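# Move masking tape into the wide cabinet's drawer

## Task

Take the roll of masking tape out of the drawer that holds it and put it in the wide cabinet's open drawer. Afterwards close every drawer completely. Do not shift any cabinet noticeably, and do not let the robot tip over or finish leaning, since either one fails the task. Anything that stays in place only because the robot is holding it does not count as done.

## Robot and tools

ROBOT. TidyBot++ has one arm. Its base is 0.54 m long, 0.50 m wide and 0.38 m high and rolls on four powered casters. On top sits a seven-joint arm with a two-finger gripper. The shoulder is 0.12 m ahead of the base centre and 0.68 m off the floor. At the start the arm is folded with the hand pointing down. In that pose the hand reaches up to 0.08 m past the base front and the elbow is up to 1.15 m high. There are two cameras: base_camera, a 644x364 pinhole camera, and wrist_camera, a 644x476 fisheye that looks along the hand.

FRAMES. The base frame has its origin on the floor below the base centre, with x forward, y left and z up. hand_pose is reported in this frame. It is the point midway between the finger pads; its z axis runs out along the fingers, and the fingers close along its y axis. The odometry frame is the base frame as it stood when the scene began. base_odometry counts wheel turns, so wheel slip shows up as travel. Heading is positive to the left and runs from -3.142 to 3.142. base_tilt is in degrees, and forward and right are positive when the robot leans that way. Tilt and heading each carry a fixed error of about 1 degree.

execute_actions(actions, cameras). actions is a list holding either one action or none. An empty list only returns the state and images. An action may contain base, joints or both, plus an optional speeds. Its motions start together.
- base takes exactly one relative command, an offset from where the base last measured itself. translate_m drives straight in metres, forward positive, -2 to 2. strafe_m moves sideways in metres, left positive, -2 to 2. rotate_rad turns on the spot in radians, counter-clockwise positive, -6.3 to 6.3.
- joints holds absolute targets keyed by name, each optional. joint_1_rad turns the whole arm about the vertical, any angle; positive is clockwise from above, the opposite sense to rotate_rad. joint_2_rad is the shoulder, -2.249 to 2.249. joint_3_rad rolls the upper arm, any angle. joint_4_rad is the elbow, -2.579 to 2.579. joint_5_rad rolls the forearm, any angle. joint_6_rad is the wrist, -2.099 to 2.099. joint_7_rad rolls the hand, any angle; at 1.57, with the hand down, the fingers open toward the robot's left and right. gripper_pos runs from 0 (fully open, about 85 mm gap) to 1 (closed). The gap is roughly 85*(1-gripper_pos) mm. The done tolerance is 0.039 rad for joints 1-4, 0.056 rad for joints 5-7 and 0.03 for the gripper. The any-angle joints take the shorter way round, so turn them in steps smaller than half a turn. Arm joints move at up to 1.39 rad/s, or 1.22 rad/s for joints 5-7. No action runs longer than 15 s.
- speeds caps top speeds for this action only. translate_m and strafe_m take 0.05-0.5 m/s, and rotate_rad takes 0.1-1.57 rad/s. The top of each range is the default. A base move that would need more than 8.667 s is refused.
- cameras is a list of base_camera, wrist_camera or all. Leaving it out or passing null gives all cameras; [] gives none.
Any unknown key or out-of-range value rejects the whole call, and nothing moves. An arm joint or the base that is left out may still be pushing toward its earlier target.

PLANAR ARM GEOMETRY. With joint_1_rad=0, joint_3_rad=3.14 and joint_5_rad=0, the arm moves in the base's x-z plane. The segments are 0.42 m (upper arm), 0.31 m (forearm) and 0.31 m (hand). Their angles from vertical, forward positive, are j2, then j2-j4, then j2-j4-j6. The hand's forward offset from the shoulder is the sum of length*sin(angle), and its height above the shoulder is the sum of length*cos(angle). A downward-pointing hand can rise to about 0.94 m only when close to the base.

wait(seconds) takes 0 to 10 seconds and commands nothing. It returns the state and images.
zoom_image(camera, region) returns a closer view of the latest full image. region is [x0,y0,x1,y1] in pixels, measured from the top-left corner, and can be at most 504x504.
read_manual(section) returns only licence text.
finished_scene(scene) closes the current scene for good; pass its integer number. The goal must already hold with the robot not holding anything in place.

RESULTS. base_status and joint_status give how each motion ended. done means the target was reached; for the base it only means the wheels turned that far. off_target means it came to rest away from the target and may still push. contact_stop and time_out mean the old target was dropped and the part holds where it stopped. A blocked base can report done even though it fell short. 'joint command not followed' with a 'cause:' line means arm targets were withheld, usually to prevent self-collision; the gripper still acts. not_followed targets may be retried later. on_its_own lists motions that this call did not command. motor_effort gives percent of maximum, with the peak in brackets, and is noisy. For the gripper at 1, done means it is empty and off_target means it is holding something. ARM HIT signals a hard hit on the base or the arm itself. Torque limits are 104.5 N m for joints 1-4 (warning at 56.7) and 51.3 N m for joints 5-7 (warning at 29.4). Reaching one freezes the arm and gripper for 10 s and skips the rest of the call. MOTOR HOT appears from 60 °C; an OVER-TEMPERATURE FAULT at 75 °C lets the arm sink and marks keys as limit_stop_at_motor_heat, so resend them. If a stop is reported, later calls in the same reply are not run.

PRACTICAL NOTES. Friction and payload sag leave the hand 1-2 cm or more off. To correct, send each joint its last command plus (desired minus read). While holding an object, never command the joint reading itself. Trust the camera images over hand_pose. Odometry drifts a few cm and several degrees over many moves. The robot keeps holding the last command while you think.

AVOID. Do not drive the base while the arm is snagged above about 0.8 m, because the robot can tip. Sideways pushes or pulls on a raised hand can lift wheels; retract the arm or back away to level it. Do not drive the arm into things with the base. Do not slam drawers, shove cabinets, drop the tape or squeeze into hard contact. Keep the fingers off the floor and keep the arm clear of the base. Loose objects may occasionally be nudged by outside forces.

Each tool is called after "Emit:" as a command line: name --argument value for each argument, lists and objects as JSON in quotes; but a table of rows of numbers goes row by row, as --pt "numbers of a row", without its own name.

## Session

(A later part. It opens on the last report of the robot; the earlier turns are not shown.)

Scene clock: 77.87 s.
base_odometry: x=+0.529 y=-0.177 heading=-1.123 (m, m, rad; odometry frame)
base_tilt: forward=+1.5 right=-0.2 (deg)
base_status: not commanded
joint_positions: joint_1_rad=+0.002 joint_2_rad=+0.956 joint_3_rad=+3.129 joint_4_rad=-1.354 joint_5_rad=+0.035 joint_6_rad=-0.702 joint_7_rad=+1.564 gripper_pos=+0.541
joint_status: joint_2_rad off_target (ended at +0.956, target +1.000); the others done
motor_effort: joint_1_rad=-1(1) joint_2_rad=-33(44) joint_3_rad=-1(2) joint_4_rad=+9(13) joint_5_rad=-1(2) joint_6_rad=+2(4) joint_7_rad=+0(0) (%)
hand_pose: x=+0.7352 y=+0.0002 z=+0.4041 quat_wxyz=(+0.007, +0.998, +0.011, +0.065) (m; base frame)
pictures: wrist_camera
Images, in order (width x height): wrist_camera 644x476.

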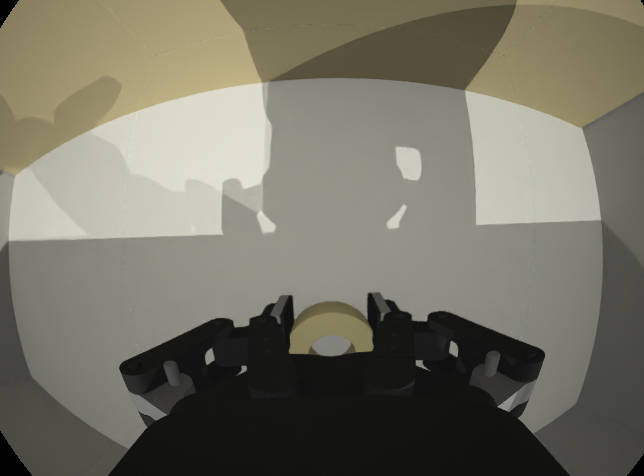

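Emit:
execute_actions --actions '[{"joints":{"gripper_pos":0}}]' --cameras '[]'

Emit:
execute_actions --actions '[{"joints":{"joint_2_rad":0.58,"joint_4_rad":-0.9,"joint_6_rad":-1.6}}]' --cameras '["wrist_camera"]'

Emit:
execute_actions --actions '[{"base":{"translate_m":-0.35},"joints":{"gripper_pos":1}}]' --cameras '[]'

Emit:
execute_actions --actions '[{"joints":{"joint_2_rad":0.5,"joint_4_rad":-2.3,"joint_6_rad":1.0}}]' --cameras '[]'

Emit:
execute_actions --actions '[{"joints":{"joint_2_rad":0.9,"joint_4_rad":-2.0,"joint_6_rad":0.75,"joint_1_rad":-0.1}}]' --cameras '["wrist_camera"]'

Emit:
execute_actions --actions '[{"base":{"translate_m":0.4},"speeds":{"translate_m":0.1}}]'

Scene clock: 83.37 s.
base_odometry: x=+0.529 y=-0.177 heading=-1.123 (m, m, rad; odometry frame)
base_tilt: forward=+1.6 right=-0.3 (deg)
base_status: not commanded
joint_positions: joint_1_rad=+0.003 joint_2_rad=+0.976 joint_3_rad=+3.130 joint_4_rad=-1.357 joint_5_rad=+0.035 joint_6_rad=-0.700 joint_7_rad=+1.564 gripper_pos=+0.000
joint_status: all done
motor_effort: joint_1_rad=+0(3) joint_2_rad=-40(42) joint_3_rad=-1(4) joint_4_rad=+11(12) joint_5_rad=+0(2) joint_6_rad=+1(3) joint_7_rad=+0(0) (%)
hand_pose: x=+0.7285 y=-0.0005 z=+0.3910 quat_wxyz=(+0.007, +0.998, +0.011, +0.054) (m; base frame)
pictures: none
No camera images: the call's "cameras" was empty. Leave "cameras" out to get every camera's image.

Scene clock: 85.17 s.
base_odometry: x=+0.529 y=-0.177 heading=-1.123 (m, m, rad; odometry frame)
base_tilt: forward=+1.5 right=-0.2 (deg)
base_status: not commanded
joint_positions: joint_1_rad=+0.003 joint_2_rad=+0.577 joint_3_rad=+3.130 joint_4_rad=-0.903 joint_5_rad=+0.035 joint_6_rad=-1.580 joint_7_rad=+1.564 gripper_pos=+0.000
joint_status: all done
motor_effort: joint_1_rad=+0(0) joint_2_rad=-35(46) joint_3_rad=-1(1) joint_4_rad=+16(17) joint_5_rad=+0(0) joint_6_rad=+1(1) joint_7_rad=+0(1) (%)
hand_pose: x=+0.6869 y=-0.0060 z=+0.7530 quat_wxyz=(+0.014, +0.999, -0.001, +0.041) (m; base frame)
pictures: wrist_camera
Images, in order (width x height): wrist_camera 644x476.

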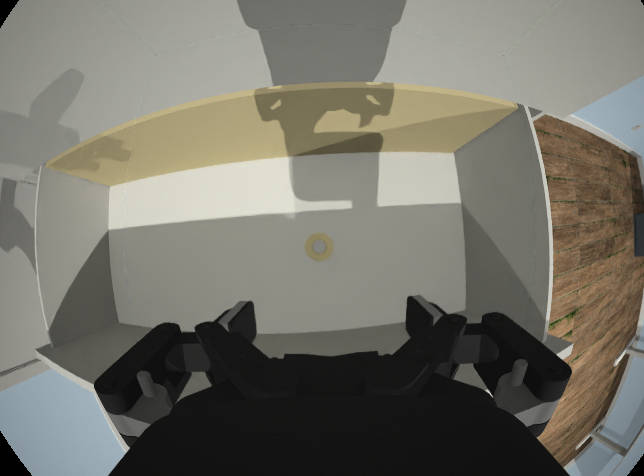

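Scene clock: 87.33 s.
base_odometry: x=+0.377 y=+0.139 heading=-1.123 (m, m, rad; odometry frame)
base_tilt: forward=+1.5 right=-0.2 (deg)
base_status: done
joint_positions: joint_1_rad=+0.002 joint_2_rad=+0.578 joint_3_rad=+3.130 joint_4_rad=-0.903 joint_5_rad=+0.035 joint_6_rad=-1.581 joint_7_rad=+1.564 gripper_pos=+0.999
joint_status: all done
motor_effort: joint_1_rad=+0(3) joint_2_rad=-35(38) joint_3_rad=-1(2) joint_4_rad=+15(17) joint_5_rad=+0(1) joint_6_rad=+1(2) joint_7_rad=-1(1) (%)
hand_pose: x=+0.6866 y=-0.0059 z=+0.7525 quat_wxyz=(+0.014, +0.999, -0.001, +0.040) (m; base frame)
pictures: none
No camera images: the call's "cameras" was empty. Leave "cameras" out to get every camera's image.

Scene clock: 90.43 s.
base_odometry: x=+0.377 y=+0.139 heading=-1.123 (m, m, rad; odometry frame)
base_tilt: forward=+1.5 right=-0.2 (deg)
base_status: not commanded
joint_positions: joint_1_rad=+0.002 joint_2_rad=+0.524 joint_3_rad=+3.130 joint_4_rad=-2.289 joint_5_rad=+0.035 joint_6_rad=+0.978 joint_7_rad=+1.564 gripper_pos=+0.999
joint_status: all done
motor_effort: joint_1_rad=+0(0) joint_2_rad=-27(36) joint_3_rad=-1(1) joint_4_rad=+9(16) joint_5_rad=-1(0) joint_6_rad=+8(8) joint_7_rad=+1(0) (%)
hand_pose: x=+0.7310 y=+0.0152 z=+0.6676 quat_wxyz=(-0.012, +0.794, +0.015, +0.608) (m; base frame)
pictures: none
No camera images: the call's "cameras" was empty. Leave "cameras" out to get every camera's image.

Scene clock: 92.00 s.
base_odometry: x=+0.377 y=+0.139 heading=-1.123 (m, m, rad; odometry frame)
base_tilt: forward=+1.5 right=-0.2 (deg)
base_status: not commanded
joint_positions: joint_1_rad=-0.088 joint_2_rad=+0.891 joint_3_rad=+3.130 joint_4_rad=-2.013 joint_5_rad=+0.035 joint_6_rad=+0.772 joint_7_rad=+1.564 gripper_pos=+0.999
joint_status: all done
motor_effort: joint_1_rad=+0(0) joint_2_rad=-35(38) joint_3_rad=-1(1) joint_4_rad=+7(9) joint_5_rad=+0(1) joint_6_rad=+7(9) joint_7_rad=+0(1) (%)
hand_pose: x=+0.7794 y=+0.0738 z=+0.4751 quat_wxyz=(-0.033, +0.874, +0.053, +0.482) (m; base frame)
pictures: wrist_camera
Images, in order (width x height): wrist_camera 644x476.

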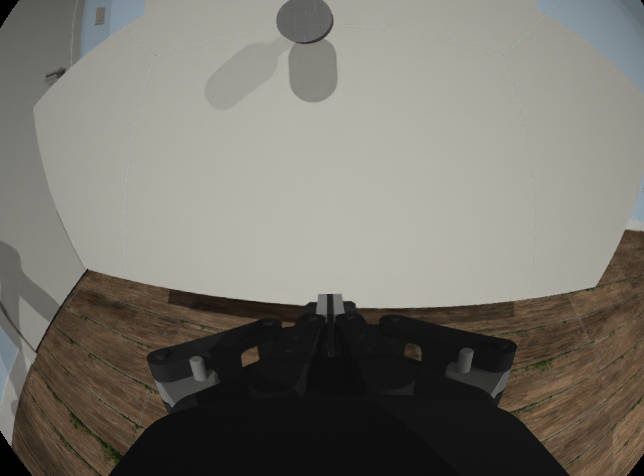

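Scene clock: 96.60 s.
base_odometry: x=+0.550 y=-0.222 heading=-1.124 (m, m, rad; odometry frame)
base_tilt: forward=+1.5 right=-0.2 (deg)
base_status: done
joint_positions: joint_1_rad=-0.101 joint_2_rad=+0.891 joint_3_rad=+3.129 joint_4_rad=-2.008 joint_5_rad=+0.035 joint_6_rad=+0.759 joint_7_rad=+1.564 gripper_pos=+0.999
joint_status: not commanded
motor_effort: joint_1_rad=-1(3) joint_2_rad=-35(38) joint_3_rad=-1(2) joint_4_rad=+7(20) joint_5_rad=-1(3) joint_6_rad=+7(10) joint_7_rad=+0(0) (%)
hand_pose: x=+0.7789 y=+0.0831 z=+0.4739 quat_wxyz=(-0.037, +0.875, +0.059, +0.479) (m; base frame)
pictures: base_camera, wrist_camera
Images, in order (width x height): base_camera 644x364, wrist_camera 644x476.

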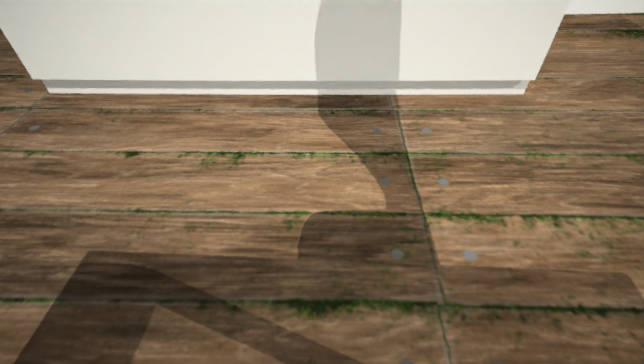

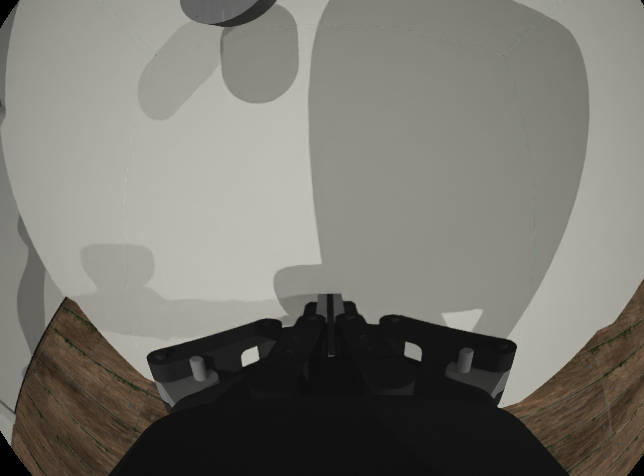

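Emit:
execute_actions --actions '[{"base":{"translate_m":0.035},"speeds":{"translate_m":0.05}}]' --cameras '[]'

Scene clock: 98.60 s.
base_odometry: x=+0.565 y=-0.254 heading=-1.124 (m, m, rad; odometry frame)
base_tilt: forward=+1.5 right=-0.2 (deg)
base_status: done
joint_positions: joint_1_rad=-0.101 joint_2_rad=+0.892 joint_3_rad=+3.128 joint_4_rad=-2.042 joint_5_rad=+0.035 joint_6_rad=+0.750 joint_7_rad=+1.564 gripper_pos=+0.999
joint_status: not commanded
motor_effort: joint_1_rad=+1(2) joint_2_rad=-35(38) joint_3_rad=+0(1) joint_4_rad=+15(20) joint_5_rad=-2(2) joint_6_rad=+10(13) joint_7_rad=+0(0) (%)
hand_pose: x=+0.7607 y=+0.0817 z=+0.4597 quat_wxyz=(-0.036, +0.885, +0.060, +0.460) (m; base frame)
pictures: none
No camera images: the call's "cameras" was empty. Leave "cameras" out to get every camera's image.

Emit:
execute_actions --actions '[{"base":{"translate_m":-0.65},"joints":{"joint_1_rad":0,"joint_6_rad":0.9,"joint_2_rad":0.95}}]' --cameras '["wrist_camera"]'

Emit:
execute_actions --actions '[{"base":{"strafe_m":-1.27}}]' --cameras '["wrist_camera"]'

Emit:
execute_actions --actions '[{"base":{"rotate_rad":3.2}}]'

Scene clock: 104.63 s.
base_odometry: x=+0.284 y=+0.333 heading=-1.124 (m, m, rad; odometry frame)
base_tilt: forward=+1.5 right=-0.2 (deg)
base_status: done
joint_positions: joint_1_rad=+0.002 joint_2_rad=+0.927 joint_3_rad=+3.132 joint_4_rad=-1.998 joint_5_rad=+0.035 joint_6_rad=+0.879 joint_7_rad=+1.564 gripper_pos=+0.999
joint_status: all done
motor_effort: joint_1_rad=+0(3) joint_2_rad=-37(38) joint_3_rad=-1(3) joint_4_rad=+7(14) joint_5_rad=-1(2) joint_6_rad=+8(10) joint_7_rad=-1(1) (%)
hand_pose: x=+0.7996 y=+0.0142 z=+0.4850 quat_wxyz=(-0.012, +0.854, +0.014, +0.521) (m; base frame)
pictures: wrist_camera
Images, in order (width x height): wrist_camera 644x476.

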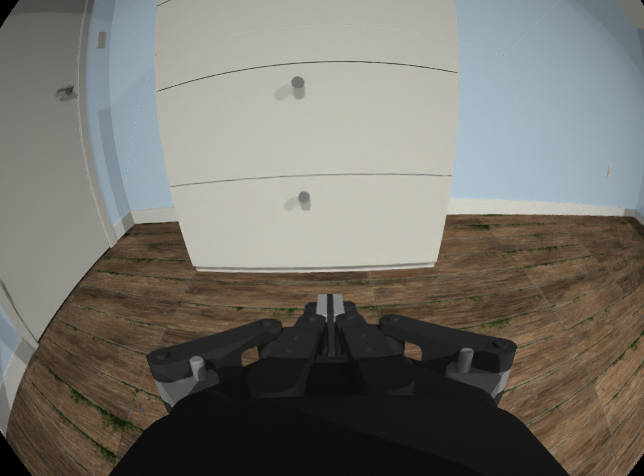

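Scene clock: 108.53 s.
base_odometry: x=-0.862 y=-0.216 heading=-1.124 (m, m, rad; odometry frame)
base_tilt: forward=+1.5 right=-0.2 (deg)
base_status: done
joint_positions: joint_1_rad=+0.002 joint_2_rad=+0.927 joint_3_rad=+3.132 joint_4_rad=-1.998 joint_5_rad=+0.035 joint_6_rad=+0.879 joint_7_rad=+1.564 gripper_pos=+0.999
joint_status: not commanded
motor_effort: joint_1_rad=+0(3) joint_2_rad=-35(36) joint_3_rad=-1(2) joint_4_rad=+7(7) joint_5_rad=+0(1) joint_6_rad=+8(8) joint_7_rad=+1(0) (%)
hand_pose: x=+0.7996 y=+0.0137 z=+0.4850 quat_wxyz=(-0.012, +0.854, +0.013, +0.521) (m; base frame)
pictures: wrist_camera
Images, in order (width x height): wrist_camera 644x476.

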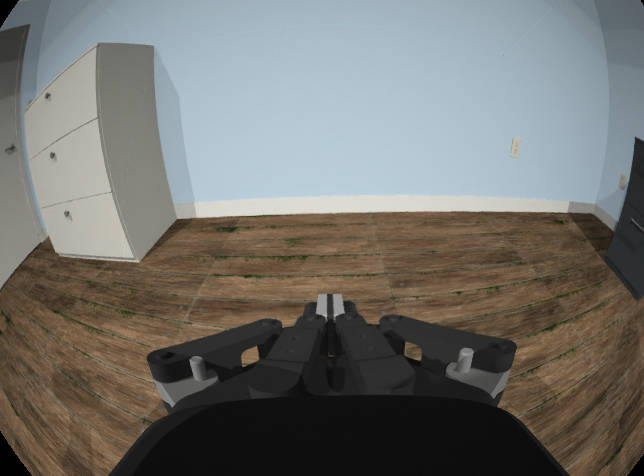

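Scene clock: 112.10 s.
base_odometry: x=-0.862 y=-0.216 heading=+2.076 (m, m, rad; odometry frame)
base_tilt: forward=+1.5 right=-0.2 (deg)
base_status: done
joint_positions: joint_1_rad=-0.004 joint_2_rad=+0.927 joint_3_rad=+3.126 joint_4_rad=-1.995 joint_5_rad=+0.035 joint_6_rad=+0.879 joint_7_rad=+1.564 gripper_pos=+0.999
joint_status: not commanded
motor_effort: joint_1_rad=+0(4) joint_2_rad=-35(37) joint_3_rad=-1(3) joint_4_rad=+7(7) joint_5_rad=-1(2) joint_6_rad=+8(8) joint_7_rad=+1(0) (%)
hand_pose: x=+0.8008 y=+0.0213 z=+0.4860 quat_wxyz=(-0.016, +0.853, +0.016, +0.522) (m; base frame)
pictures: base_camera, wrist_camera
Images, in order (width x height): base_camera 644x364, wrist_camera 644x476.

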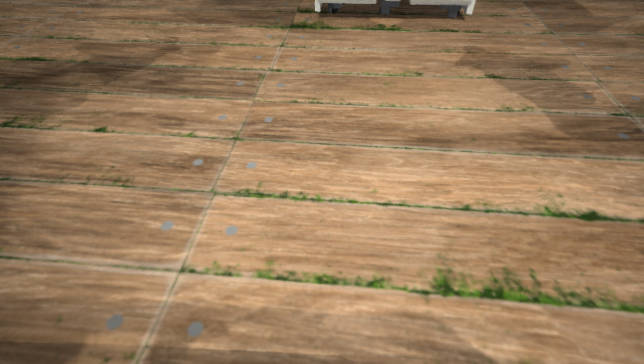

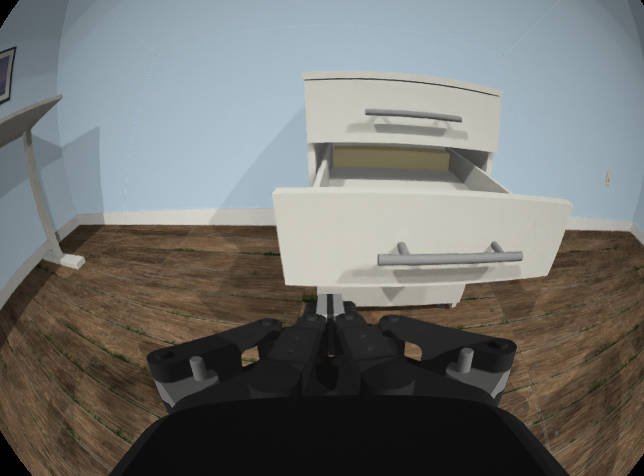

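Emit:
execute_actions --actions '[{"base":{"strafe_m":-0.11},"joints":{"joint_6_rad":0.8}}]' --cameras '[]'

Emit:
execute_actions --actions '[{"base":{"translate_m":0.3},"speeds":{"translate_m":0.1}}]'

Scene clock: 115.10 s.
base_odometry: x=-0.765 y=-0.163 heading=+2.077 (m, m, rad; odometry frame)
base_tilt: forward=+1.5 right=-0.2 (deg)
base_status: done
joint_positions: joint_1_rad=+0.005 joint_2_rad=+0.931 joint_3_rad=+3.130 joint_4_rad=-1.995 joint_5_rad=+0.035 joint_6_rad=+0.819 joint_7_rad=+1.564 gripper_pos=+0.999
joint_status: all done
motor_effort: joint_1_rad=-1(3) joint_2_rad=-36(37) joint_3_rad=-1(4) joint_4_rad=+7(8) joint_5_rad=-1(0) joint_6_rad=+8(7) joint_7_rad=+0(0) (%)
hand_pose: x=+0.7910 y=+0.0127 z=+0.4670 quat_wxyz=(-0.011, +0.869, +0.012, +0.494) (m; base frame)
pictures: none
No camera images: the call's "cameras" was empty. Leave "cameras" out to get every camera's image.

Scene clock: 118.67 s.
base_odometry: x=-0.910 y=+0.100 heading=+2.077 (m, m, rad; odometry frame)
base_tilt: forward=+1.6 right=-0.2 (deg)
base_status: done
joint_positions: joint_1_rad=+0.005 joint_2_rad=+0.932 joint_3_rad=+3.130 joint_4_rad=-2.002 joint_5_rad=+0.035 joint_6_rad=+0.817 joint_7_rad=+1.564 gripper_pos=+0.999
joint_status: not commanded
motor_effort: joint_1_rad=+0(1) joint_2_rad=-35(37) joint_3_rad=-1(2) joint_4_rad=+7(13) joint_5_rad=-1(0) joint_6_rad=+7(9) joint_7_rad=+0(0) (%)
hand_pose: x=+0.7871 y=+0.0128 z=+0.4634 quat_wxyz=(-0.012, +0.872, +0.013, +0.490) (m; base frame)
pictures: base_camera, wrist_camera
Images, in order (width x height): base_camera 644x364, wrist_camera 644x476.

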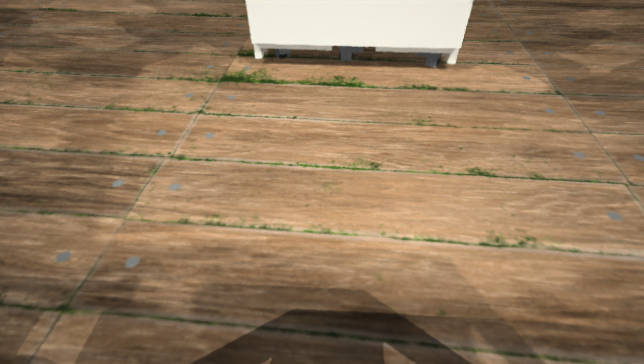

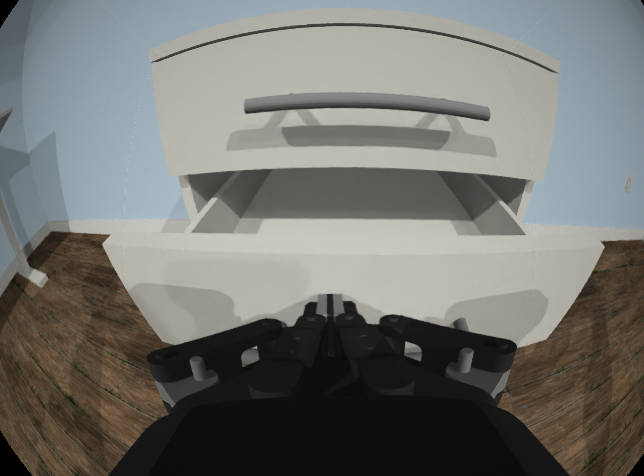

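Emit:
execute_actions --actions '[{"base":{"translate_m":0.12},"speeds":{"translate_m":0.06}}]'

Scene clock: 122.27 s.
base_odometry: x=-0.968 y=+0.205 heading=+2.076 (m, m, rad; odometry frame)
base_tilt: forward=+1.5 right=-0.2 (deg)
base_status: done
joint_positions: joint_1_rad=+0.005 joint_2_rad=+0.932 joint_3_rad=+3.130 joint_4_rad=-2.005 joint_5_rad=+0.035 joint_6_rad=+0.817 joint_7_rad=+1.564 gripper_pos=+0.999
joint_status: not commanded
motor_effort: joint_1_rad=+0(2) joint_2_rad=-36(38) joint_3_rad=-1(2) joint_4_rad=+7(11) joint_5_rad=-1(0) joint_6_rad=+8(9) joint_7_rad=+0(1) (%)
hand_pose: x=+0.7856 y=+0.0128 z=+0.4622 quat_wxyz=(-0.012, +0.872, +0.013, +0.488) (m; base frame)
pictures: base_camera, wrist_camera
Images, in order (width x height): base_camera 644x364, wrist_camera 644x476.

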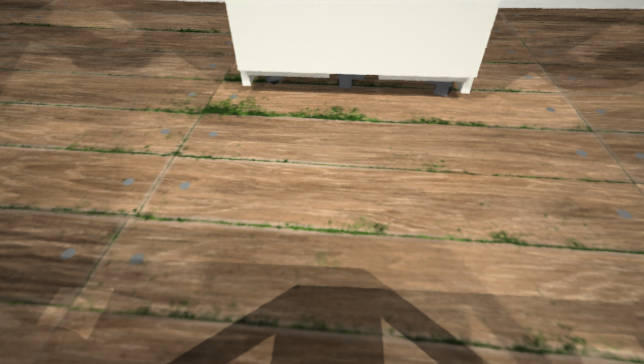

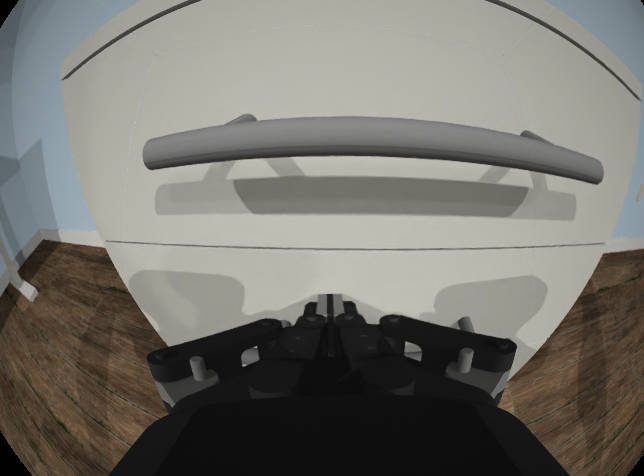

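Emit:
execute_actions --actions '[{"base":{"translate_m":0.015},"speeds":{"translate_m":0.05}}]'

Emit:
execute_actions --actions '[{"base":{"translate_m":-0.25},"joints":{"joint_1_rad":-0.4,"joint_6_rad":1.2}}]'

Scene clock: 124.60 s.
base_odometry: x=-0.976 y=+0.218 heading=+2.076 (m, m, rad; odometry frame)
base_tilt: forward=+1.6 right=-0.2 (deg)
base_status: done
joint_positions: joint_1_rad=+0.005 joint_2_rad=+0.934 joint_3_rad=+3.130 joint_4_rad=-2.032 joint_5_rad=+0.035 joint_6_rad=+0.807 joint_7_rad=+1.564 gripper_pos=+0.999
joint_status: not commanded
motor_effort: joint_1_rad=+0(1) joint_2_rad=-34(37) joint_3_rad=-1(1) joint_4_rad=+12(16) joint_5_rad=-1(2) joint_6_rad=+9(10) joint_7_rad=+1(0) (%)
hand_pose: x=+0.7710 y=+0.0129 z=+0.4500 quat_wxyz=(-0.012, +0.882, +0.013, +0.472) (m; base frame)
pictures: base_camera, wrist_camera
Images, in order (width x height): base_camera 644x364, wrist_camera 644x476.

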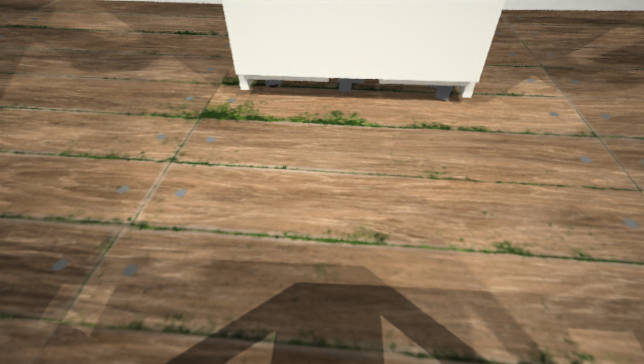

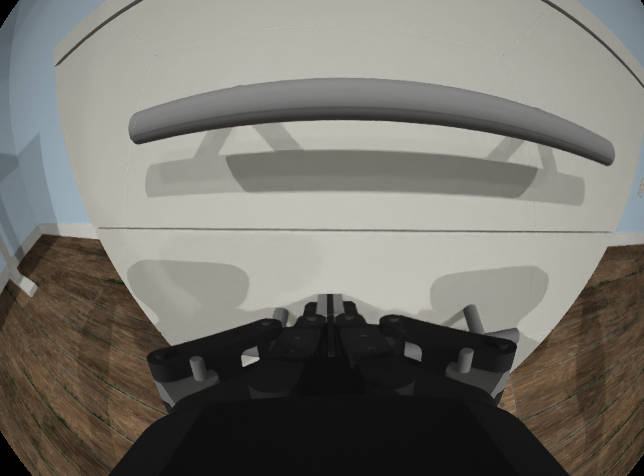

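Scene clock: 126.47 s.
base_odometry: x=-0.854 y=+0.000 heading=+2.076 (m, m, rad; odometry frame)
base_tilt: forward=+1.5 right=-0.2 (deg)
base_status: done
joint_positions: joint_1_rad=-0.403 joint_2_rad=+0.934 joint_3_rad=+3.128 joint_4_rad=-2.000 joint_5_rad=+0.035 joint_6_rad=+1.176 joint_7_rad=+1.564 gripper_pos=+0.999
joint_status: all done
motor_effort: joint_1_rad=+0(4) joint_2_rad=-36(38) joint_3_rad=-1(3) joint_4_rad=+7(12) joint_5_rad=-1(2) joint_6_rad=+9(9) joint_7_rad=+0(0) (%)
hand_pose: x=+0.7636 y=+0.2947 z=+0.5666 quat_wxyz=(-0.144, +0.752, +0.166, +0.621) (m; base frame)
pictures: base_camera, wrist_camera
Images, in order (width x height): base_camera 644x364, wrist_camera 644x476.

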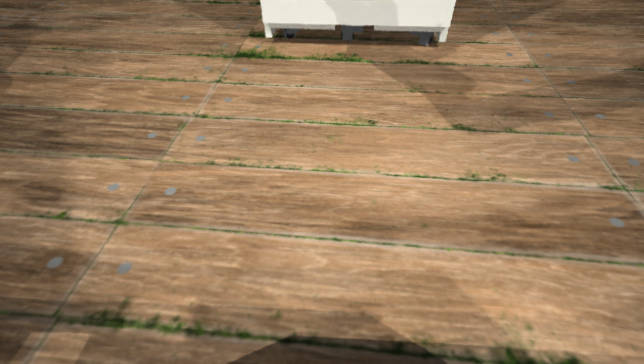

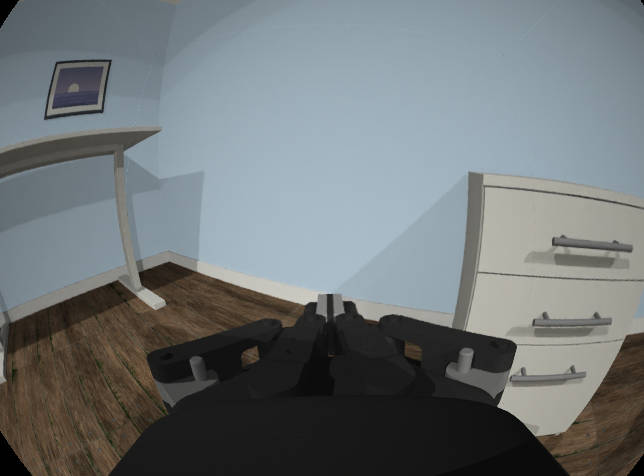

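Emit:
finished_scene --scene 2

The scene is finished: the task was done.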